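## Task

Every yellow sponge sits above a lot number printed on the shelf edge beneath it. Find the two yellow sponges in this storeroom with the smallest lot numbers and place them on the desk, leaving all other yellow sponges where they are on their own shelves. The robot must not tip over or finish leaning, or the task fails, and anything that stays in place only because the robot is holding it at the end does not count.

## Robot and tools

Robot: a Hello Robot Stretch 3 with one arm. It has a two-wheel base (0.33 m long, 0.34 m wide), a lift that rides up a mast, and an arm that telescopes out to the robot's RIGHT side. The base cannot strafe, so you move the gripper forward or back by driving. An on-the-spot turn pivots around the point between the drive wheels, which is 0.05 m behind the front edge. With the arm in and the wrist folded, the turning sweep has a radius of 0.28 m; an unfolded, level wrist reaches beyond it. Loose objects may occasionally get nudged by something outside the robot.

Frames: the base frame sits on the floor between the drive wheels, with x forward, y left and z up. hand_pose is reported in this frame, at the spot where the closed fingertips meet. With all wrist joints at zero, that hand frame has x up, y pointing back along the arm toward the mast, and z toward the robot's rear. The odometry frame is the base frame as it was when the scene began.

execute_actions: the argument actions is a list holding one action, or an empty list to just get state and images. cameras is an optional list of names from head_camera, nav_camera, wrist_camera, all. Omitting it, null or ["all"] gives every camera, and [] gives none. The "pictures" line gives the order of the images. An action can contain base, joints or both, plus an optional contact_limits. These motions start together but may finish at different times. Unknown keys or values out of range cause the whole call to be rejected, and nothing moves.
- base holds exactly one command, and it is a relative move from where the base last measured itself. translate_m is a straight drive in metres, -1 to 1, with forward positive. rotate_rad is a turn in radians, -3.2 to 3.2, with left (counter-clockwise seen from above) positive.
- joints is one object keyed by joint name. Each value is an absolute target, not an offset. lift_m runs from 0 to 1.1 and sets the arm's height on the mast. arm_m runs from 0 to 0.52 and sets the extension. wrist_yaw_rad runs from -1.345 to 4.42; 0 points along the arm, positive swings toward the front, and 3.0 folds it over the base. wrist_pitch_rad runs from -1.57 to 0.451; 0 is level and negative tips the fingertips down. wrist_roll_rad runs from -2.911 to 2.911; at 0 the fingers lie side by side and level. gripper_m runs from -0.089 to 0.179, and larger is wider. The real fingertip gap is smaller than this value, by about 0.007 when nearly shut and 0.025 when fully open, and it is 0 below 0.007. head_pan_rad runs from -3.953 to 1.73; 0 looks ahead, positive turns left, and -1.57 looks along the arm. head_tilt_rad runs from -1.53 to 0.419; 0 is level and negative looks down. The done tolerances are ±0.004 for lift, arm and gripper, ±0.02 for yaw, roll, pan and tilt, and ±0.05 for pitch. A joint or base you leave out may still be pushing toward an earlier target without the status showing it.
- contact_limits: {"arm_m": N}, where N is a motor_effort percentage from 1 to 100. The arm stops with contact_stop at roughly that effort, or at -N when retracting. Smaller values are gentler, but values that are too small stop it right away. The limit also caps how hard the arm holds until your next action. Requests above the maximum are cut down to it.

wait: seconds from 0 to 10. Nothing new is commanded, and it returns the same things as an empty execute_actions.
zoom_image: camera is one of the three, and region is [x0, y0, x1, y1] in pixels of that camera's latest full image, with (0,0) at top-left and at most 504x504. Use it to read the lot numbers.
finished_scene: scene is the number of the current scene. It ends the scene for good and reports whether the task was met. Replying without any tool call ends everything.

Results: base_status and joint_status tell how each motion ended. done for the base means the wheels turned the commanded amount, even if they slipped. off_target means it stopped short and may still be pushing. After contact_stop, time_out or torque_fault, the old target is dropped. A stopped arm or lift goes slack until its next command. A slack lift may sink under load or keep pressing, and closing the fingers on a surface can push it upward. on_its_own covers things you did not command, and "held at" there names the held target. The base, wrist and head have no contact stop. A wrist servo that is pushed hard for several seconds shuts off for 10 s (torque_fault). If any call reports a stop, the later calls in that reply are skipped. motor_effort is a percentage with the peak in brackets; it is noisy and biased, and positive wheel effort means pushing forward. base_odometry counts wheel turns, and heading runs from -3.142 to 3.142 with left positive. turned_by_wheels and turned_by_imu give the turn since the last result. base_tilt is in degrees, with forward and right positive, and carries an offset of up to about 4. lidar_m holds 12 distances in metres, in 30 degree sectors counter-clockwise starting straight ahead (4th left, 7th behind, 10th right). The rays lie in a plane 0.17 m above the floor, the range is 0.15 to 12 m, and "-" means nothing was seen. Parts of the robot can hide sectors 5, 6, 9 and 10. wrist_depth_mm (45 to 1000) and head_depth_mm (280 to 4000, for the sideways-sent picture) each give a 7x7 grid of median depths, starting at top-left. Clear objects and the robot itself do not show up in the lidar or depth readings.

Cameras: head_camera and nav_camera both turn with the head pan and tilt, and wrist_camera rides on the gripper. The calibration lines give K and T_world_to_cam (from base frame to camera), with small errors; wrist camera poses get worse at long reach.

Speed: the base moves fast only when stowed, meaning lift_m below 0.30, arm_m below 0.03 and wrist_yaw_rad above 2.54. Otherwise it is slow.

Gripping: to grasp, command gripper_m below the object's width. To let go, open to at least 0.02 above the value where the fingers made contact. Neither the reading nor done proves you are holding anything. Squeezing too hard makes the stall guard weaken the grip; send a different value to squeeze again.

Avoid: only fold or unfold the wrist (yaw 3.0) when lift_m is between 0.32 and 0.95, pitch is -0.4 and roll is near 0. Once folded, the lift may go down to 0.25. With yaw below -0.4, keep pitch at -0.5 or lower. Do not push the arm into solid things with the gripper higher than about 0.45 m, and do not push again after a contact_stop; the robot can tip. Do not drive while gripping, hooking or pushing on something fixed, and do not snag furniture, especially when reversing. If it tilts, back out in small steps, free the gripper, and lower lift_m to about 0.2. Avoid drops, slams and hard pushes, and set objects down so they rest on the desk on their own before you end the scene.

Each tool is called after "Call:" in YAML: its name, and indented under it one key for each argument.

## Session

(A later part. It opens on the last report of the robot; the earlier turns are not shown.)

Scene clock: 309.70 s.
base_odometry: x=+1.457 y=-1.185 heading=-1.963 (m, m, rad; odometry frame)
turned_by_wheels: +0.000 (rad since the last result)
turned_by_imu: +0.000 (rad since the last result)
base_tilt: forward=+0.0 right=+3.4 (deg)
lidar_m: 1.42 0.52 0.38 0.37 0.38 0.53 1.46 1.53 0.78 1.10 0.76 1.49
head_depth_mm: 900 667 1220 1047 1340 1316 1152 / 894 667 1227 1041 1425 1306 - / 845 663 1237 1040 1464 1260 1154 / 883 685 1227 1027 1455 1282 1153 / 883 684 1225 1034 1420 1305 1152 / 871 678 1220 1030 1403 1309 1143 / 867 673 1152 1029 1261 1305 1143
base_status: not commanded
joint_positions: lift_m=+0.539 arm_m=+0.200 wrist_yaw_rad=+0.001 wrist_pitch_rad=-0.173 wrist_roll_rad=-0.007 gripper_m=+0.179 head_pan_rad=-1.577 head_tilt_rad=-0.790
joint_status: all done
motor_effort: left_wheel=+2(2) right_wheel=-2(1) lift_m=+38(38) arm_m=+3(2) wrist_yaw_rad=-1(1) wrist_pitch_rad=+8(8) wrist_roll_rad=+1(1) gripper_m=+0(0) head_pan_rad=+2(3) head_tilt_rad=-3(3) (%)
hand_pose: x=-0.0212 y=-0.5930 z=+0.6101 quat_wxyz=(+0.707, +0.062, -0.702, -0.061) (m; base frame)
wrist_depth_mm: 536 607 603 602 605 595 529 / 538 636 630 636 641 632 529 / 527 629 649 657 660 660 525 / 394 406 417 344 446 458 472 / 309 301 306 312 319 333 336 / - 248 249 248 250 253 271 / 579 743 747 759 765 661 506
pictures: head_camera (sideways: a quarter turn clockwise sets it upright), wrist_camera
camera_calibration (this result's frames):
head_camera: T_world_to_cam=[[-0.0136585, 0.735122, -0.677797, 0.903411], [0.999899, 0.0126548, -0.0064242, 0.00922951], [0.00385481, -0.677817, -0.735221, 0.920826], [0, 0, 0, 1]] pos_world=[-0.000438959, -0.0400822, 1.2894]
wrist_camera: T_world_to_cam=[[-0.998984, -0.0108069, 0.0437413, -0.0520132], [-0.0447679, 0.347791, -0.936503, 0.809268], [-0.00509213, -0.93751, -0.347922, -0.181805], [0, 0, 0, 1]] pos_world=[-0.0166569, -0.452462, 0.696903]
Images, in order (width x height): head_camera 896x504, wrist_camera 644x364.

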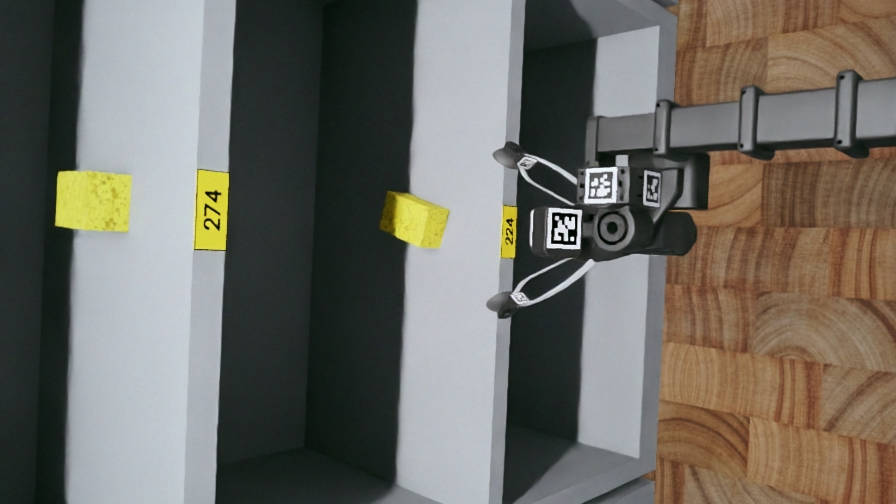

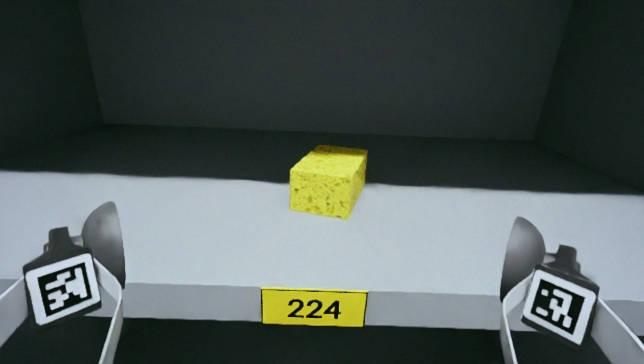

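Call:
execute_actions:
  actions:
    - {"base":{"translate_m":-0.015},"joints":{"arm_m":0.34,"lift_m":0.51}}
  cameras: []

Call:
execute_actions:
  actions:
    - {"joints":{"arm_m":0.415,"lift_m":0.492}}
  cameras: ["wrist_camera"]

Scene clock: 319.53 s.
base_odometry: x=+1.463 y=-1.171 heading=-1.963 (m, m, rad; odometry frame)
turned_by_wheels: +0.000 (rad since the last result)
turned_by_imu: +0.001 (rad since the last result)
base_tilt: forward=+0.1 right=+3.5 (deg)
lidar_m: 1.42 0.52 0.38 0.37 0.38 0.53 1.45 1.51 0.77 1.10 0.77 1.50
head_depth_mm: 904 672 1215 1050 1331 1306 1161 / 900 667 1221 1045 1433 1311 1175 / 890 688 1233 1067 1360 1309 1154 / 880 686 1232 1040 1385 1315 1153 / 881 683 1225 1036 1404 1311 1144 / 867 680 1226 1033 1409 1302 1148 / 868 674 1176 1028 1292 1301 1140
base_status: done
joint_positions: lift_m=+0.511 arm_m=+0.340 wrist_yaw_rad=+0.001 wrist_pitch_rad=-0.173 wrist_roll_rad=-0.007 gripper_m=+0.179 head_pan_rad=-1.577 head_tilt_rad=-0.790
joint_status: all done
motor_effort: left_wheel=+2(6) right_wheel=-1(5) lift_m=+11(34) arm_m=+3(4) wrist_yaw_rad=-1(0) wrist_pitch_rad=+8(8) wrist_roll_rad=+1(1) gripper_m=-1(0) head_pan_rad=+2(3) head_tilt_rad=-3(3) (%)
hand_pose: x=-0.0213 y=-0.7330 z=+0.5817 quat_wxyz=(+0.707, +0.062, -0.702, -0.061) (m; base frame)
wrist_depth_mm: 468 466 465 469 469 467 465 / 497 498 499 497 497 495 481 / 495 511 513 513 517 518 502 / 325 334 343 233 364 375 388 / 254 247 237 189 262 271 275 / - 193 197 196 204 207 222 / 157 162 163 166 168 170 166
pictures: none
No camera images: the call's "cameras" was empty. Leave "cameras" out to get every camera's image.

Scene clock: 321.27 s.
base_odometry: x=+1.463 y=-1.171 heading=-1.963 (m, m, rad; odometry frame)
turned_by_wheels: +0.000 (rad since the last result)
turned_by_imu: +0.000 (rad since the last result)
base_tilt: forward=+0.1 right=+3.5 (deg)
lidar_m: 1.42 0.52 0.38 0.37 0.38 0.53 1.46 1.52 0.78 1.10 0.77 1.51
head_depth_mm: 902 670 1214 1048 1324 1315 1157 / 898 667 1222 1049 1420 1314 1156 / 891 690 1230 1072 1398 1304 1158 / 878 686 1225 1035 1412 1302 1144 / 878 684 1225 1039 1420 1300 1152 / 870 676 1216 1030 1407 1305 1143 / 869 675 1172 1028 1288 1300 1141
base_status: not commanded
joint_positions: lift_m=+0.493 arm_m=+0.415 wrist_yaw_rad=+0.001 wrist_pitch_rad=-0.173 wrist_roll_rad=-0.007 gripper_m=+0.179 head_pan_rad=-1.577 head_tilt_rad=-0.790
joint_status: all done
motor_effort: left_wheel=+2(2) right_wheel=-1(1) lift_m=+11(12) arm_m=+3(4) wrist_yaw_rad=-1(0) wrist_pitch_rad=+8(8) wrist_roll_rad=+1(1) gripper_m=+0(0) head_pan_rad=+3(3) head_tilt_rad=-3(4) (%)
hand_pose: x=-0.0213 y=-0.8080 z=+0.5637 quat_wxyz=(+0.707, +0.062, -0.702, -0.061) (m; base frame)
wrist_depth_mm: 400 399 401 397 400 399 395 / 423 421 423 419 425 421 424 / 426 437 437 436 443 438 439 / 281 286 296 184 312 324 334 / 219 213 140 134 214 233 237 / - 166 116 109 175 179 191 / 135 140 126 113 145 146 144
pictures: wrist_camera
camera_calibration (this result's frames):
wrist_camera: T_world_to_cam=[[-0.998985, -0.0107261, 0.0437431, -0.0522582], [-0.0447423, 0.347637, -0.936561, 0.84044], [-0.005161, -0.937568, -0.347764, -0.399685], [0, 0, 0, 1]] pos_world=[-0.0166648, -0.66746, 0.650413]
Images, in order (width x height): wrist_camera 644x364.

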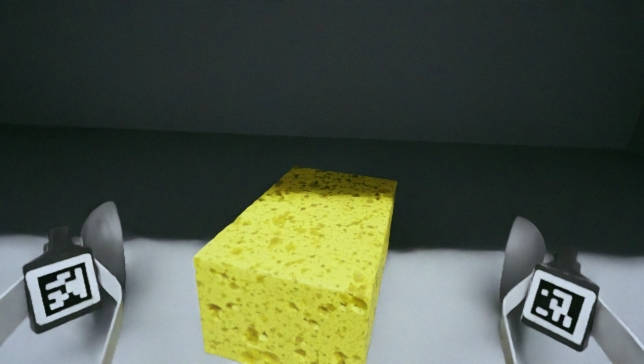

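Call:
execute_actions:
  actions:
    - {"joints":{"arm_m":0.405,"lift_m":0.486}}
  cameras: []

Call:
execute_actions:
  actions:
    - {"joints":{"gripper_m":0.025}}
  cameras: []

Call:
execute_actions:
  actions:
    - {"joints":{"lift_m":0.53}}
  cameras: ["wrist_camera"]

Scene clock: 327.83 s.
base_odometry: x=+1.463 y=-1.171 heading=-1.963 (m, m, rad; odometry frame)
turned_by_wheels: +0.000 (rad since the last result)
turned_by_imu: +0.000 (rad since the last result)
base_tilt: forward=+0.0 right=+3.6 (deg)
lidar_m: 1.43 0.52 0.38 0.37 0.38 0.53 1.46 1.51 0.78 1.10 0.77 1.50
head_depth_mm: 900 671 1223 1053 1326 1313 1160 / 897 666 1226 1045 1432 1312 1167 / 892 690 1227 1070 1394 1308 1155 / 881 685 1227 1030 1420 1313 1151 / 880 682 1225 1035 1414 1308 1154 / 875 679 1217 1029 1418 1303 1146 / 864 678 1179 1026 1284 1302 1145
base_status: not commanded
joint_positions: lift_m=+0.487 arm_m=+0.405 wrist_yaw_rad=+0.001 wrist_pitch_rad=-0.173 wrist_roll_rad=-0.007 gripper_m=+0.179 head_pan_rad=-1.577 head_tilt_rad=-0.790
joint_status: all done
motor_effort: left_wheel=+2(2) right_wheel=-1(1) lift_m=+11(12) arm_m=-3(4) wrist_yaw_rad=-1(0) wrist_pitch_rad=+8(8) wrist_roll_rad=+1(1) gripper_m=+1(0) head_pan_rad=+2(2) head_tilt_rad=-3(3) (%)
hand_pose: x=-0.0213 y=-0.7985 z=+0.5577 quat_wxyz=(+0.707, +0.062, -0.702, -0.061) (m; base frame)
wrist_depth_mm: 407 412 408 407 408 408 407 / 432 431 432 431 430 431 428 / 401 422 443 445 445 451 450 / 266 274 279 168 280 306 316 / 208 201 126 122 204 220 224 / - 158 130 117 166 169 181 / 128 132 133 125 137 139 136
pictures: none
No camera images: the call's "cameras" was empty. Leave "cameras" out to get every camera's image.

Scene clock: 329.87 s.
base_odometry: x=+1.463 y=-1.171 heading=-1.963 (m, m, rad; odometry frame)
turned_by_wheels: +0.000 (rad since the last result)
turned_by_imu: +0.000 (rad since the last result)
base_tilt: forward=+0.1 right=+3.5 (deg)
lidar_m: 1.42 0.52 0.38 0.37 0.38 0.53 1.46 1.52 0.77 1.10 0.77 1.51
head_depth_mm: 903 671 1211 1051 1328 1317 1158 / 900 665 1221 1051 1431 1316 1168 / 893 689 1225 1068 1384 1310 1155 / 882 686 1224 1037 1421 1311 1158 / 874 683 1223 1035 1420 1303 1146 / 871 678 1219 1028 1418 1299 1151 / 865 676 1175 1025 1295 1298 1142
base_status: not commanded
joint_positions: lift_m=+0.487 arm_m=+0.405 wrist_yaw_rad=+0.001 wrist_pitch_rad=-0.167 wrist_roll_rad=-0.007 gripper_m=+0.026 head_pan_rad=-1.577 head_tilt_rad=-0.790
joint_status: all done
motor_effort: left_wheel=+2(2) right_wheel=-1(1) lift_m=+11(11) arm_m=-3(3) wrist_yaw_rad=-1(1) wrist_pitch_rad=+6(8) wrist_roll_rad=+1(1) gripper_m=-21(94) head_pan_rad=+2(2) head_tilt_rad=-3(3) (%)
hand_pose: x=-0.0213 y=-0.7989 z=+0.5591 quat_wxyz=(+0.707, +0.060, -0.702, -0.059) (m; base frame)
wrist_depth_mm: 410 405 406 404 410 406 407 / 432 432 431 433 432 432 430 / 417 432 446 447 444 450 450 / 272 278 285 172 285 311 323 / 201 204 126 124 169 222 228 / 160 164 130 122 118 174 176 / 133 134 135 129 137 141 143
pictures: none
No camera images: the call's "cameras" was empty. Leave "cameras" out to get every camera's image.

Scene clock: 331.10 s.
base_odometry: x=+1.463 y=-1.171 heading=-1.963 (m, m, rad; odometry frame)
turned_by_wheels: +0.000 (rad since the last result)
turned_by_imu: +0.000 (rad since the last result)
base_tilt: forward=+0.0 right=+3.6 (deg)
lidar_m: 1.43 0.52 0.38 0.37 0.38 0.53 1.46 1.51 0.78 1.10 0.77 1.50
head_depth_mm: 906 670 1216 1050 1325 1307 1159 / 899 667 1219 1045 1435 1315 - / 892 690 1236 1101 1387 1302 1161 / 881 688 1230 1006 1421 1308 1151 / 878 680 1223 1033 1409 1312 1147 / 872 678 1224 1029 1418 1303 1150 / 864 675 1179 1026 1291 1299 1152
base_status: not commanded
joint_positions: lift_m=+0.529 arm_m=+0.405 wrist_yaw_rad=+0.001 wrist_pitch_rad=-0.170 wrist_roll_rad=-0.007 gripper_m=+0.026 head_pan_rad=-1.577 head_tilt_rad=-0.790
joint_status: all done
motor_effort: left_wheel=+2(2) right_wheel=-1(2) lift_m=+38(40) arm_m=-3(3) wrist_yaw_rad=-1(1) wrist_pitch_rad=+7(7) wrist_roll_rad=+1(1) gripper_m=-20(20) head_pan_rad=+2(1) head_tilt_rad=-3(3) (%)
hand_pose: x=-0.0213 y=-0.7987 z=+0.6009 quat_wxyz=(+0.707, +0.061, -0.702, -0.060) (m; base frame)
wrist_depth_mm: 405 409 407 408 409 407 406 / 431 427 429 433 431 429 429 / 457 452 454 456 455 455 455 / 372 383 395 173 393 433 437 / 278 282 126 125 206 307 316 / 220 230 130 122 117 240 244 / 182 185 180 132 189 195 198
pictures: wrist_camera
camera_calibration (this result's frames):
wrist_camera: T_world_to_cam=[[-0.998985, -0.0106017, 0.0437714, -0.0537038], [-0.0447409, 0.344895, -0.937574, 0.870504], [-0.00515666, -0.938581, -0.34502, -0.38053], [0, 0, 0, 1]] pos_world=[-0.0166645, -0.657961, 0.687223]
Images, in order (width x height): wrist_camera 644x364.

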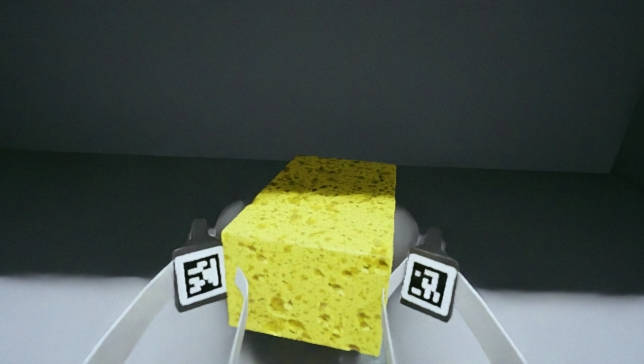

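Return: 1.805 back.

Call:
execute_actions:
  actions:
    - {"joints":{"arm_m":0}}
  cameras: []

Call:
execute_actions:
  actions:
    - {"base":{"translate_m":-0.81},"joints":{"lift_m":0.29,"wrist_yaw_rad":2.62,"wrist_pitch_rad":-0.35}}
  cameras: []

Call:
execute_actions:
  actions:
    - {"base":{"translate_m":-1.0}}
  cameras: []

Call:
execute_actions:
  actions:
    - {"base":{"rotate_rad":1.605}}
  cameras: ["wrist_camera"]

Call:
execute_actions:
  actions:
    - {"base":{"translate_m":-1.0}}
  cameras: []

Call:
execute_actions:
  actions:
    - {"base":{"translate_m":-1.0}}
  cameras: []

Call:
execute_actions:
  actions:
    - {"base":{"translate_m":-0.8},"joints":{"lift_m":0.78}}
  cameras: []

Call:
execute_actions:
  actions:
    - {"joints":{"wrist_yaw_rad":0,"arm_m":0.22,"wrist_pitch_rad":-0.15,"lift_m":0.75}}
  cameras: ["head_camera","wrist_camera"]

Scene clock: 344.57 s.
base_odometry: x=+1.463 y=-1.171 heading=-1.963 (m, m, rad; odometry frame)
turned_by_wheels: +0.000 (rad since the last result)
turned_by_imu: +0.001 (rad since the last result)
base_tilt: forward=+0.1 right=+3.4 (deg)
lidar_m: 1.43 0.52 0.38 0.37 0.38 0.53 1.46 1.52 0.78 1.10 0.77 1.50
head_depth_mm: 902 669 1217 1045 1336 1316 1157 / 902 666 1225 1040 1429 1314 1183 / 895 690 1234 1042 1427 1301 1200 / 884 686 1222 1040 1428 1288 1129 / 876 682 1221 1038 1413 1306 1153 / 873 680 1217 1030 1420 1306 1147 / 870 677 1176 1027 1290 1286 1139
base_status: not commanded
joint_positions: lift_m=+0.529 arm_m=+0.000 wrist_yaw_rad=+0.001 wrist_pitch_rad=-0.171 wrist_roll_rad=-0.007 gripper_m=+0.026 head_pan_rad=-1.577 head_tilt_rad=-0.790
joint_status: all done
motor_effort: left_wheel=+2(3) right_wheel=-1(1) lift_m=+38(38) arm_m=-3(4) wrist_yaw_rad=+0(0) wrist_pitch_rad=+7(7) wrist_roll_rad=+1(1) gripper_m=-20(21) head_pan_rad=+2(2) head_tilt_rad=-3(4) (%)
hand_pose: x=-0.0213 y=-0.3937 z=+0.6007 quat_wxyz=(+0.707, +0.061, -0.702, -0.060) (m; base frame)
wrist_depth_mm: 554 773 793 789 788 779 513 / 557 810 831 851 825 767 507 / 520 605 629 672 703 660 504 / 440 439 435 173 436 438 442 / 566 855 126 125 552 729 492 / 576 802 130 122 117 722 507 / 577 738 746 132 776 677 537
pictures: none
No camera images: the call's "cameras" was empty. Leave "cameras" out to get every camera's image.

Scene clock: 350.40 s.
base_odometry: x=+1.773 y=-0.423 heading=-1.963 (m, m, rad; odometry frame)
turned_by_wheels: +0.000 (rad since the last result)
turned_by_imu: -0.002 (rad since the last result)
base_tilt: forward=+0.1 right=+3.5 (deg)
lidar_m: 1.44 0.52 0.38 0.37 0.38 0.53 1.44 1.68 0.85 1.10 0.71 1.39
head_depth_mm: 905 670 1212 1046 1405 1318 1160 / 907 666 1227 1046 1427 1314 1156 / 888 692 1232 1046 1432 1307 1153 / 885 689 1230 1038 1415 1307 1177 / 879 685 1219 1032 1417 1308 1146 / 875 679 1180 1028 1322 1306 1147 / 778 676 841 929 1185 1306 1139
base_status: done
joint_positions: lift_m=+0.291 arm_m=+0.000 wrist_yaw_rad=+2.618 wrist_pitch_rad=-0.369 wrist_roll_rad=-0.007 gripper_m=+0.026 head_pan_rad=-1.577 head_tilt_rad=-0.790
joint_status: all done
motor_effort: left_wheel=+3(8) right_wheel=-2(8) lift_m=+11(33) arm_m=-3(3) wrist_yaw_rad=+2(2) wrist_pitch_rad=+7(6) wrist_roll_rad=+1(1) gripper_m=-20(20) head_pan_rad=+2(1) head_tilt_rad=-3(3) (%)
hand_pose: x=+0.0938 y=+0.0542 z=+0.3145 quat_wxyz=(+0.306, +0.703, -0.053, +0.640) (m; base frame)
wrist_depth_mm: 322 354 397 455 542 641 809 / 341 379 432 500 591 723 953 / 364 406 468 547 662 833 - / 388 434 500 173 730 818 823 / 418 471 126 124 374 664 672 / 443 485 130 122 118 556 557 / - - 447 132 461 474 480
pictures: none
No camera images: the call's "cameras" was empty. Leave "cameras" out to get every camera's image.

Scene clock: 355.40 s.
base_odometry: x=+2.155 y=+0.501 heading=-1.963 (m, m, rad; odometry frame)
turned_by_wheels: +0.000 (rad since the last result)
turned_by_imu: -0.003 (rad since the last result)
base_tilt: forward=+0.0 right=+3.4 (deg)
lidar_m: 1.45 0.52 0.38 0.37 0.38 0.52 0.62 0.64 0.87 2.37 0.77 1.44
head_depth_mm: 2098 2089 2046 1754 1525 1320 1166 / 3079 2751 2197 1791 1519 1321 1166 / 3138 2826 2202 1796 1519 1302 1157 / 3119 2821 2173 1793 1502 1311 1171 / 3175 2825 2195 1773 1497 1302 1150 / 3105 2810 2175 1768 1506 1307 1149 / 3072 2689 1216 1253 1284 1304 1145
base_status: done
joint_positions: lift_m=+0.291 arm_m=+0.000 wrist_yaw_rad=+2.618 wrist_pitch_rad=-0.369 wrist_roll_rad=-0.007 gripper_m=+0.026 head_pan_rad=-1.577 head_tilt_rad=-0.790
joint_status: not commanded
motor_effort: left_wheel=+4(9) right_wheel=-2(9) lift_m=+11(11) arm_m=-2(2) wrist_yaw_rad=+2(1) wrist_pitch_rad=+7(7) wrist_roll_rad=+1(1) gripper_m=-20(20) head_pan_rad=+3(3) head_tilt_rad=-3(3) (%)
hand_pose: x=+0.0938 y=+0.0542 z=+0.3145 quat_wxyz=(+0.306, +0.703, -0.053, +0.640) (m; base frame)
wrist_depth_mm: 318 353 396 453 529 651 816 / 337 374 428 501 593 728 944 / 360 405 463 547 664 831 - / 385 435 499 172 720 816 840 / 413 469 126 125 373 658 677 / 439 488 130 122 117 553 557 / - - 441 132 461 475 479
pictures: none
No camera images: the call's "cameras" was empty. Leave "cameras" out to get every camera's image.

Scene clock: 357.67 s.
base_odometry: x=+2.155 y=+0.501 heading=-0.358 (m, m, rad; odometry frame)
turned_by_wheels: +1.605 (rad since the last result)
turned_by_imu: +1.584 (rad since the last result)
base_tilt: forward=+0.1 right=+3.5 (deg)
lidar_m: 0.37 0.38 0.54 0.62 0.65 0.90 2.71 0.77 1.44 1.30 0.51 0.38
head_depth_mm: 2880 2619 2187 1797 1535 1322 1167 / 3657 2845 2188 1811 1521 1317 1163 / 3695 2793 2198 1794 1517 1313 1161 / 3607 2827 2183 1779 1514 1311 1175 / 2137 2303 2132 1779 1512 1311 1153 / 1308 1369 1451 1509 1436 1304 1144 / 941 977 1017 1049 1091 1121 1107
base_status: done
joint_positions: lift_m=+0.291 arm_m=+0.000 wrist_yaw_rad=+2.618 wrist_pitch_rad=-0.369 wrist_roll_rad=-0.007 gripper_m=+0.026 head_pan_rad=-1.577 head_tilt_rad=-0.790
joint_status: not commanded
motor_effort: left_wheel=-4(13) right_wheel=+4(13) lift_m=+11(11) arm_m=-3(2) wrist_yaw_rad=+1(1) wrist_pitch_rad=+6(7) wrist_roll_rad=+1(1) gripper_m=-20(20) head_pan_rad=+3(2) head_tilt_rad=-3(4) (%)
hand_pose: x=+0.0938 y=+0.0542 z=+0.3145 quat_wxyz=(+0.306, +0.703, -0.053, +0.640) (m; base frame)
wrist_depth_mm: 510 562 628 653 448 339 273 / 548 602 677 715 467 352 280 / 583 652 739 778 494 365 290 / 618 685 742 172 483 378 297 / 616 622 126 125 300 394 308 / 512 535 130 122 117 408 319 / - - 445 132 461 391 330
pictures: wrist_camera
camera_calibration (this result's frames):
wrist_camera: T_world_to_cam=[[0.874427, -0.483421, 0.0409999, -0.0663774], [-0.223218, -0.475913, -0.850694, 0.346879], [0.430756, 0.734719, -0.524059, 0.246524], [0, 0, 0, 1]] pos_world=[0.0292801, -0.0481299, 0.427003]
Images, in order (width x height): wrist_camera 644x364.

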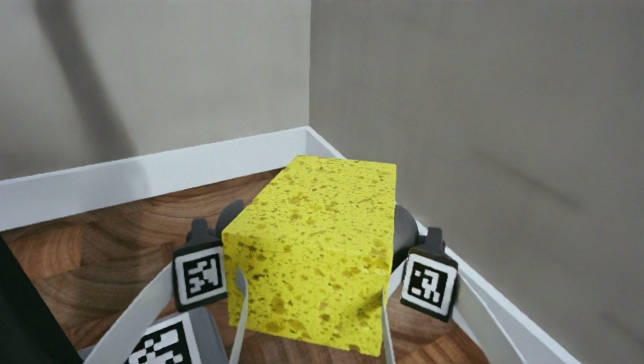

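Scene clock: 362.67 s.
base_odometry: x=+1.218 y=+0.852 heading=-0.358 (m, m, rad; odometry frame)
turned_by_wheels: +0.000 (rad since the last result)
turned_by_imu: -0.003 (rad since the last result)
base_tilt: forward=+0.1 right=+3.5 (deg)
lidar_m: 1.37 0.89 0.66 0.64 0.67 0.94 2.41 2.07 0.40 0.38 0.40 1.41
head_depth_mm: 304 350 2106 1803 1537 1320 1158 / 307 351 409 493 1460 1322 1155 / 309 354 413 496 622 879 1141 / 310 356 416 501 629 847 1133 / 312 359 420 507 637 859 1129 / 315 360 424 510 646 876 1132 / 316 363 427 517 654 891 1151
base_status: done
joint_positions: lift_m=+0.291 arm_m=+0.000 wrist_yaw_rad=+2.619 wrist_pitch_rad=-0.369 wrist_roll_rad=-0.007 gripper_m=+0.026 head_pan_rad=-1.577 head_tilt_rad=-0.790
joint_status: not commanded
motor_effort: left_wheel=-4(17) right_wheel=+4(7) lift_m=+11(11) arm_m=-3(3) wrist_yaw_rad=+0(1) wrist_pitch_rad=+6(7) wrist_roll_rad=+1(1) gripper_m=-20(20) head_pan_rad=+1(3) head_tilt_rad=-3(3) (%)
hand_pose: x=+0.0938 y=+0.0542 z=+0.3145 quat_wxyz=(+0.306, +0.703, -0.053, +0.640) (m; base frame)
wrist_depth_mm: 538 584 657 747 873 - - / 569 623 717 807 963 - - / 603 675 760 882 - - - / 635 696 770 173 772 831 838 / 610 620 126 125 372 663 669 / 519 541 130 122 117 559 565 / - - 447 132 467 472 482
pictures: none
No camera images: the call's "cameras" was empty. Leave "cameras" out to get every camera's image.

Scene clock: 367.67 s.
base_odometry: x=+0.282 y=+1.203 heading=-0.358 (m, m, rad; odometry frame)
turned_by_wheels: +0.000 (rad since the last result)
turned_by_imu: -0.003 (rad since the last result)
base_tilt: forward=+0.1 right=+3.4 (deg)
lidar_m: 2.37 0.93 0.69 0.67 0.69 0.96 1.40 1.14 1.26 3.31 1.25 0.97
head_depth_mm: 3455 2847 2217 1799 1514 1322 1158 / 3569 2830 2203 1792 1526 1311 1165 / 3413 2829 2191 1799 1525 1305 1160 / 3543 2806 2199 1795 1513 1311 1176 / 3581 2775 2174 1785 1506 1308 1153 / 3282 2792 2152 1775 1499 1301 1149 / 2385 2491 2149 1771 1500 1301 1139
base_status: done
joint_positions: lift_m=+0.291 arm_m=+0.000 wrist_yaw_rad=+2.619 wrist_pitch_rad=-0.369 wrist_roll_rad=-0.007 gripper_m=+0.026 head_pan_rad=-1.577 head_tilt_rad=-0.790
joint_status: not commanded
motor_effort: left_wheel=-4(16) right_wheel=+4(7) lift_m=+11(11) arm_m=-2(3) wrist_yaw_rad=+2(1) wrist_pitch_rad=+7(7) wrist_roll_rad=+1(1) gripper_m=-20(20) head_pan_rad=+2(4) head_tilt_rad=-3(3) (%)
hand_pose: x=+0.0938 y=+0.0542 z=+0.3145 quat_wxyz=(+0.306, +0.703, -0.053, +0.640) (m; base frame)
wrist_depth_mm: 547 603 684 767 898 - - / 584 643 727 842 992 - - / 621 694 782 915 996 - - / 647 725 764 172 777 806 848 / 613 625 125 125 374 657 669 / 522 531 130 122 117 551 561 / - - 443 132 459 475 481
pictures: none
No camera images: the call's "cameras" was empty. Leave "cameras" out to get every camera's image.

Scene clock: 377.07 s.
base_odometry: x=-0.467 y=+1.483 heading=-0.359 (m, m, rad; odometry frame)
turned_by_wheels: +0.000 (rad since the last result)
turned_by_imu: -0.002 (rad since the last result)
base_tilt: forward=+0.0 right=+3.4 (deg)
lidar_m: 1.74 0.95 0.70 0.68 0.71 0.62 0.60 0.63 0.61 0.94 2.38 1.76
head_depth_mm: 1753 1238 967 785 1468 1345 - / 1748 1226 960 784 1022 1329 1115 / 1731 1228 936 780 1485 1310 1116 / 1725 1226 949 777 1487 - - / 3451 1317 945 780 1484 1326 1150 / 3455 2771 2174 1643 1473 1298 1147 / 3545 2797 2157 1760 1497 1293 1149
base_status: done
joint_positions: lift_m=+0.779 arm_m=+0.000 wrist_yaw_rad=+2.619 wrist_pitch_rad=-0.370 wrist_roll_rad=-0.007 gripper_m=+0.026 head_pan_rad=-1.577 head_tilt_rad=-0.790
joint_status: all done
motor_effort: left_wheel=-2(15) right_wheel=+3(6) lift_m=+38(41) arm_m=-3(3) wrist_yaw_rad=+1(1) wrist_pitch_rad=+7(7) wrist_roll_rad=+1(1) gripper_m=-20(20) head_pan_rad=+3(2) head_tilt_rad=-3(3) (%)
hand_pose: x=+0.0938 y=+0.0542 z=+0.8029 quat_wxyz=(+0.306, +0.703, -0.053, +0.640) (m; base frame)
wrist_depth_mm: 545 601 672 769 891 - - / 597 664 746 858 - - - / 633 715 812 932 - - - / 677 774 880 173 - - - / 728 844 126 125 - - - / 813 885 130 122 117 - - / 886 967 969 132 - - -
pictures: none
No camera images: the call's "cameras" was empty. Leave "cameras" out to get every camera's image.

Scene clock: 379.93 s.
base_odometry: x=-0.467 y=+1.483 heading=-0.359 (m, m, rad; odometry frame)
turned_by_wheels: +0.000 (rad since the last result)
turned_by_imu: +0.000 (rad since the last result)
base_tilt: forward=+0.1 right=+3.4 (deg)
lidar_m: 1.73 0.95 0.70 0.68 0.71 0.62 0.60 0.63 0.61 0.94 2.38 1.75
head_depth_mm: 1744 1244 963 804 1080 - - / 1742 1237 959 - 1034 1280 1155 / 1738 1229 930 - 1486 1287 1150 / 1723 1226 949 758 1476 1292 1150 / 3462 1327 945 777 1471 1301 1147 / 3499 2785 2166 1638 1470 1300 1143 / 3647 2792 2154 1762 1498 1296 1147
base_status: not commanded
joint_positions: lift_m=+0.751 arm_m=+0.220 wrist_yaw_rad=+0.002 wrist_pitch_rad=-0.176 wrist_roll_rad=-0.007 gripper_m=+0.026 head_pan_rad=-1.577 head_tilt_rad=-0.790
joint_status: all done
motor_effort: left_wheel=-3(3) right_wheel=+3(2) lift_m=+11(33) arm_m=+3(3) wrist_yaw_rad=-1(3) wrist_pitch_rad=+9(9) wrist_roll_rad=+1(1) gripper_m=-20(21) head_pan_rad=+2(2) head_tilt_rad=-3(3) (%)
hand_pose: x=-0.0210 y=-0.6128 z=+0.8210 quat_wxyz=(+0.707, +0.063, -0.702, -0.061) (m; base frame)
wrist_depth_mm: - - - - - - 760 / - - - - - - 768 / - - - 799 831 876 729 / - - 482 173 482 522 543 / - 362 126 124 237 376 386 / - 282 130 122 117 292 297 / 232 226 221 132 231 239 242
pictures: head_camera (sideways: a quarter turn clockwise sets it upright), wrist_camera
camera_calibration (this result's frames):
head_camera: T_world_to_cam=[[-0.0136883, 0.735221, -0.67769, 0.903271], [0.999899, 0.0126971, -0.00642149, 0.00922598], [0.00388347, -0.677709, -0.73532, 0.920955], [0, 0, 0, 1]] pos_world=[-0.000437291, -0.0400807, 1.28939]
wrist_camera: T_world_to_cam=[[-0.998973, -0.0119063, 0.0437237, -0.0618653], [-0.045123, 0.350262, -0.935564, 1.01435], [-0.00417564, -0.936576, -0.350439, -0.124365], [0, 0, 0, 1]] pos_world=[-0.0165505, -0.472502, 0.908114]
Images, in order (width x height): head_camera 896x504, wrist_camera 644x364.

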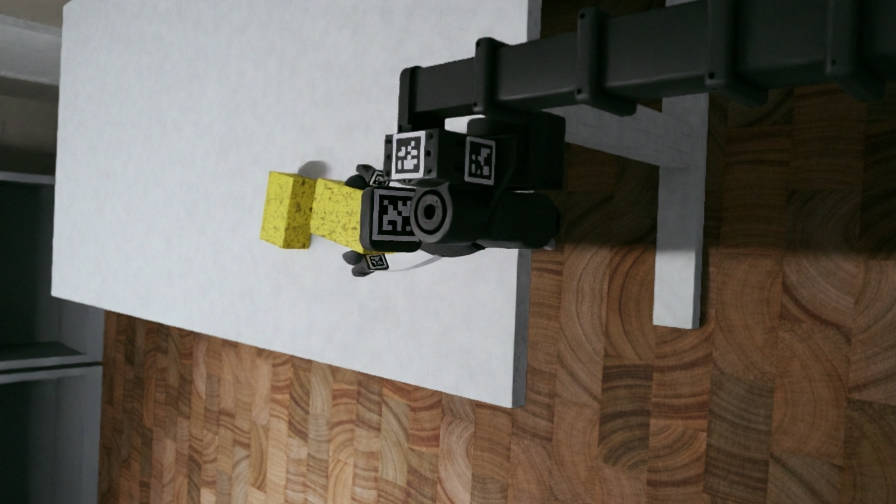

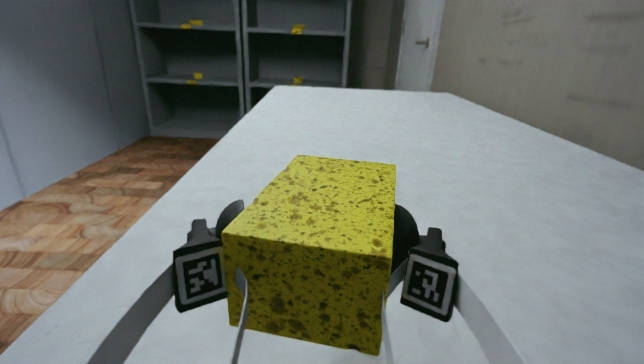

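Call:
execute_actions:
  actions:
    - {"joints":{"arm_m":0.28,"lift_m":0.70}}
  cameras: ["wrist_camera"]

Scene clock: 397.03 s.
base_odometry: x=-0.467 y=+1.483 heading=-0.359 (m, m, rad; odometry frame)
turned_by_wheels: +0.000 (rad since the last result)
turned_by_imu: +0.001 (rad since the last result)
base_tilt: forward=+0.0 right=+3.4 (deg)
lidar_m: 1.74 0.95 0.70 0.68 0.71 0.62 0.60 0.63 0.61 0.94 2.38 1.75
head_depth_mm: 1750 1240 961 784 1460 1311 - / 1744 1231 958 837 - 1266 1158 / 1711 1230 936 - 1496 1282 1160 / 1715 1217 947 779 1479 1296 1155 / 3475 1316 946 776 1479 1294 1146 / 3443 2805 2145 1638 1470 1301 1153 / 3638 2766 2133 1761 1496 1302 1137
base_status: not commanded
joint_positions: lift_m=+0.701 arm_m=+0.280 wrist_yaw_rad=+0.001 wrist_pitch_rad=-0.175 wrist_roll_rad=-0.007 gripper_m=+0.026 head_pan_rad=-1.577 head_tilt_rad=-0.790
joint_status: all done
motor_effort: left_wheel=-3(3) right_wheel=+3(3) lift_m=+11(9) arm_m=+3(6) wrist_yaw_rad=-1(2) wrist_pitch_rad=+9(9) wrist_roll_rad=+1(1) gripper_m=-20(20) head_pan_rad=+1(2) head_tilt_rad=-3(3) (%)
hand_pose: x=-0.0211 y=-0.6728 z=+0.7710 quat_wxyz=(+0.707, +0.063, -0.702, -0.061) (m; base frame)
wrist_depth_mm: - - - - - - 767 / - - - - - - 758 / - - 547 576 607 630 665 / - 343 351 172 344 381 394 / - 252 126 124 192 274 279 / 197 206 130 122 117 215 217 / 163 165 162 132 169 175 177
pictures: wrist_camera
camera_calibration (this result's frames):
wrist_camera: T_world_to_cam=[[-0.998978, -0.0114755, 0.0437266, -0.0602124], [-0.044976, 0.35, -0.935669, 0.988554], [-0.00456705, -0.936679, -0.350158, -0.198376], [0, 0, 0, 1]] pos_world=[-0.0165956, -0.5325, 0.85813]
Images, in order (width x height): wrist_camera 644x364.

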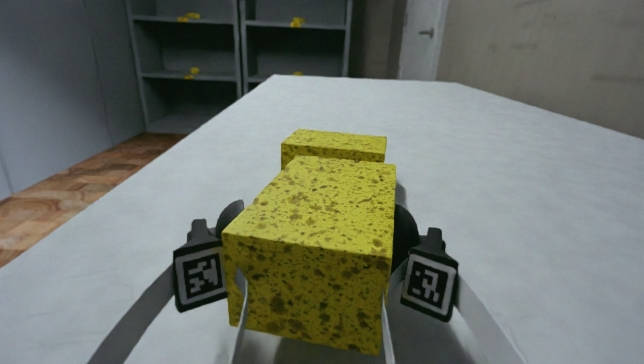

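Call:
execute_actions:
  actions:
    - {"joints":{"lift_m":0.678}}
  cameras: []

Call:
execute_actions:
  actions:
    - {"joints":{"gripper_m":0.13}}
  cameras: []

Call:
execute_actions:
  actions:
    - {"joints":{"lift_m":0.73,"arm_m":0.0}}
  cameras: ["head_camera","wrist_camera"]

Scene clock: 402.73 s.
base_odometry: x=-0.467 y=+1.483 heading=-0.359 (m, m, rad; odometry frame)
turned_by_wheels: +0.000 (rad since the last result)
turned_by_imu: +0.000 (rad since the last result)
base_tilt: forward=+0.0 right=+3.5 (deg)
lidar_m: 1.73 0.95 0.70 0.68 0.71 0.62 0.60 0.63 0.61 0.94 2.38 1.76
head_depth_mm: 1760 1237 964 785 1473 1303 - / 1750 1232 955 824 - 1271 1159 / 1725 1225 936 - 1488 1282 1152 / 1704 1213 946 778 1477 1294 1152 / 3479 1324 946 777 1478 1303 1150 / 3470 2764 2172 1642 1467 1303 1152 / 3549 2737 2171 1760 1497 1290 1142
base_status: not commanded
joint_positions: lift_m=+0.679 arm_m=+0.280 wrist_yaw_rad=+0.001 wrist_pitch_rad=-0.175 wrist_roll_rad=-0.007 gripper_m=+0.026 head_pan_rad=-1.577 head_tilt_rad=-0.790
joint_status: all done
motor_effort: left_wheel=-3(3) right_wheel=+3(3) lift_m=+11(12) arm_m=+3(3) wrist_yaw_rad=+0(1) wrist_pitch_rad=+8(9) wrist_roll_rad=+1(1) gripper_m=-19(20) head_pan_rad=+2(3) head_tilt_rad=-3(3) (%)
hand_pose: x=-0.0211 y=-0.6728 z=+0.7490 quat_wxyz=(+0.707, +0.063, -0.702, -0.061) (m; base frame)
wrist_depth_mm: - - - - - - 762 / - - - - - - 763 / - - 459 325 453 534 554 / - 284 292 173 292 319 330 / 207 211 126 125 173 229 234 / 165 173 130 122 117 179 182 / 137 138 137 132 142 147 148
pictures: none
No camera images: the call's "cameras" was empty. Leave "cameras" out to get every camera's image.

Scene clock: 404.27 s.
base_odometry: x=-0.467 y=+1.483 heading=-0.359 (m, m, rad; odometry frame)
turned_by_wheels: +0.000 (rad since the last result)
turned_by_imu: +0.000 (rad since the last result)
base_tilt: forward=+0.0 right=+3.5 (deg)
lidar_m: 1.74 0.95 0.70 0.68 0.71 0.62 0.60 0.63 0.62 0.94 2.38 1.76
head_depth_mm: 1755 1241 956 784 1475 1305 - / 1730 1238 963 824 - 1261 1154 / 1720 1224 938 - 1480 1279 1158 / 1708 1221 947 767 1471 1293 1154 / 3481 1328 949 775 1474 1297 1151 / 3462 2745 2153 1630 1470 1305 1144 / 3593 2798 2135 1754 1494 1290 1146
base_status: not commanded
joint_positions: lift_m=+0.679 arm_m=+0.280 wrist_yaw_rad=+0.001 wrist_pitch_rad=-0.175 wrist_roll_rad=-0.007 gripper_m=+0.130 head_pan_rad=-1.577 head_tilt_rad=-0.790
joint_status: all done
motor_effort: left_wheel=-3(3) right_wheel=+3(3) lift_m=+11(11) arm_m=+3(3) wrist_yaw_rad=-1(1) wrist_pitch_rad=+8(9) wrist_roll_rad=+1(1) gripper_m=+1(80) head_pan_rad=+2(3) head_tilt_rad=-3(3) (%)
hand_pose: x=-0.0211 y=-0.6728 z=+0.7492 quat_wxyz=(+0.707, +0.063, -0.702, -0.061) (m; base frame)
wrist_depth_mm: - - - - - - 765 / - - - - - - 763 / - - 463 324 458 532 556 / - 285 292 182 291 321 330 / 208 221 192 133 212 242 234 / 171 - 137 124 169 - 182 / - 138 139 132 143 141 150
pictures: none
No camera images: the call's "cameras" was empty. Leave "cameras" out to get every camera's image.

Scene clock: 407.53 s.
base_odometry: x=-0.467 y=+1.483 heading=-0.359 (m, m, rad; odometry frame)
turned_by_wheels: +0.000 (rad since the last result)
turned_by_imu: +0.000 (rad since the last result)
base_tilt: forward=+0.0 right=+3.5 (deg)
lidar_m: 1.74 0.95 0.70 0.68 0.71 0.62 0.60 0.63 0.61 0.94 2.38 1.75
head_depth_mm: 1746 1242 962 786 1456 1300 - / 1751 1227 955 785 988 1296 - / 1724 1228 942 783 1481 - - / 1719 1214 947 775 1520 - 1161 / 3519 1332 946 775 1447 1286 1156 / 3488 2795 2171 1625 1471 1312 1145 / 3567 2787 2141 1762 1505 1290 1140
base_status: not commanded
joint_positions: lift_m=+0.729 arm_m=+0.000 wrist_yaw_rad=+0.001 wrist_pitch_rad=-0.173 wrist_roll_rad=-0.007 gripper_m=+0.130 head_pan_rad=-1.577 head_tilt_rad=-0.790
joint_status: all done
motor_effort: left_wheel=-3(3) right_wheel=+3(3) lift_m=+38(40) arm_m=-3(3) wrist_yaw_rad=+0(1) wrist_pitch_rad=+8(8) wrist_roll_rad=+1(1) gripper_m=+1(0) head_pan_rad=+2(2) head_tilt_rad=-3(3) (%)
hand_pose: x=-0.0213 y=-0.3935 z=+0.8001 quat_wxyz=(+0.707, +0.062, -0.702, -0.061) (m; base frame)
wrist_depth_mm: - - - - - - 758 / - - - - - - 756 / - - 790 607 757 794 714 / - - 434 414 456 474 483 / - 345 313 322 328 353 345 / - - 272 273 279 - 278 / - - - - 500 958 692
pictures: head_camera (sideways: a quarter turn clockwise sets it upright), wrist_camera
camera_calibration (this result's frames):
head_camera: T_world_to_cam=[[-0.0136882, 0.735221, -0.67769, 0.903271], [0.999899, 0.012697, -0.00642149, 0.00922598], [0.00388339, -0.677709, -0.73532, 0.920955], [0, 0, 0, 1]] pos_world=[-0.000437295, -0.0400807, 1.28939]
wrist_camera: T_world_to_cam=[[-0.998987, -0.0105528, 0.0437484, -0.0581377], [-0.0446849, 0.348004, -0.936427, 0.917805], [-0.00534269, -0.937434, -0.348123, 0.0714607], [0, 0, 0, 1]] pos_world=[-0.0166849, -0.253024, 0.886878]
Images, in order (width x height): head_camera 896x504, wrist_camera 644x364.

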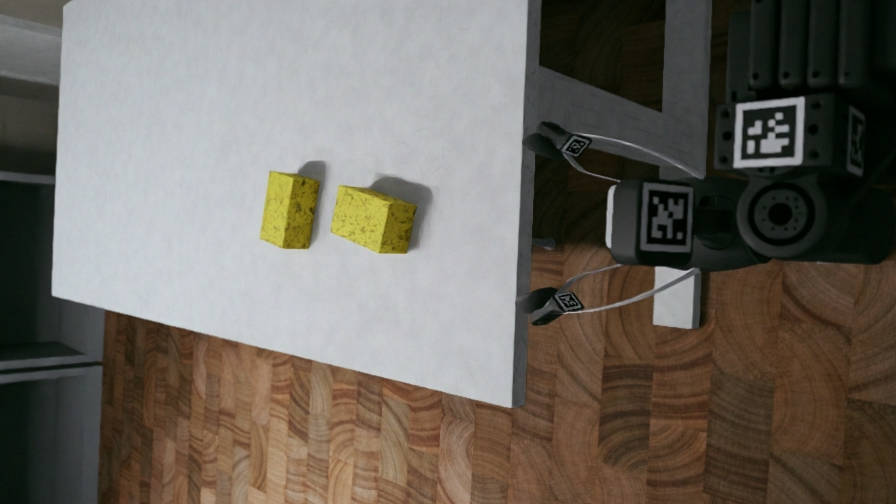

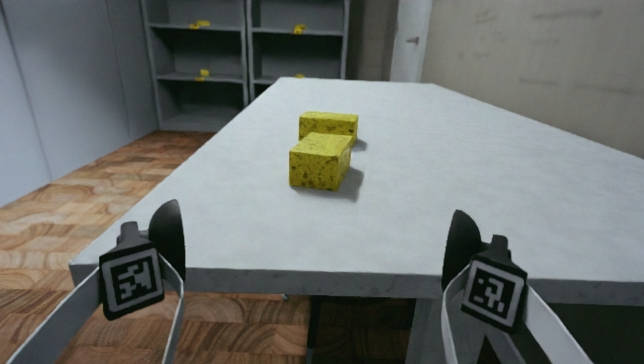

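Call:
finished_scene:
  scene: 1

The scene is finished: the task was done.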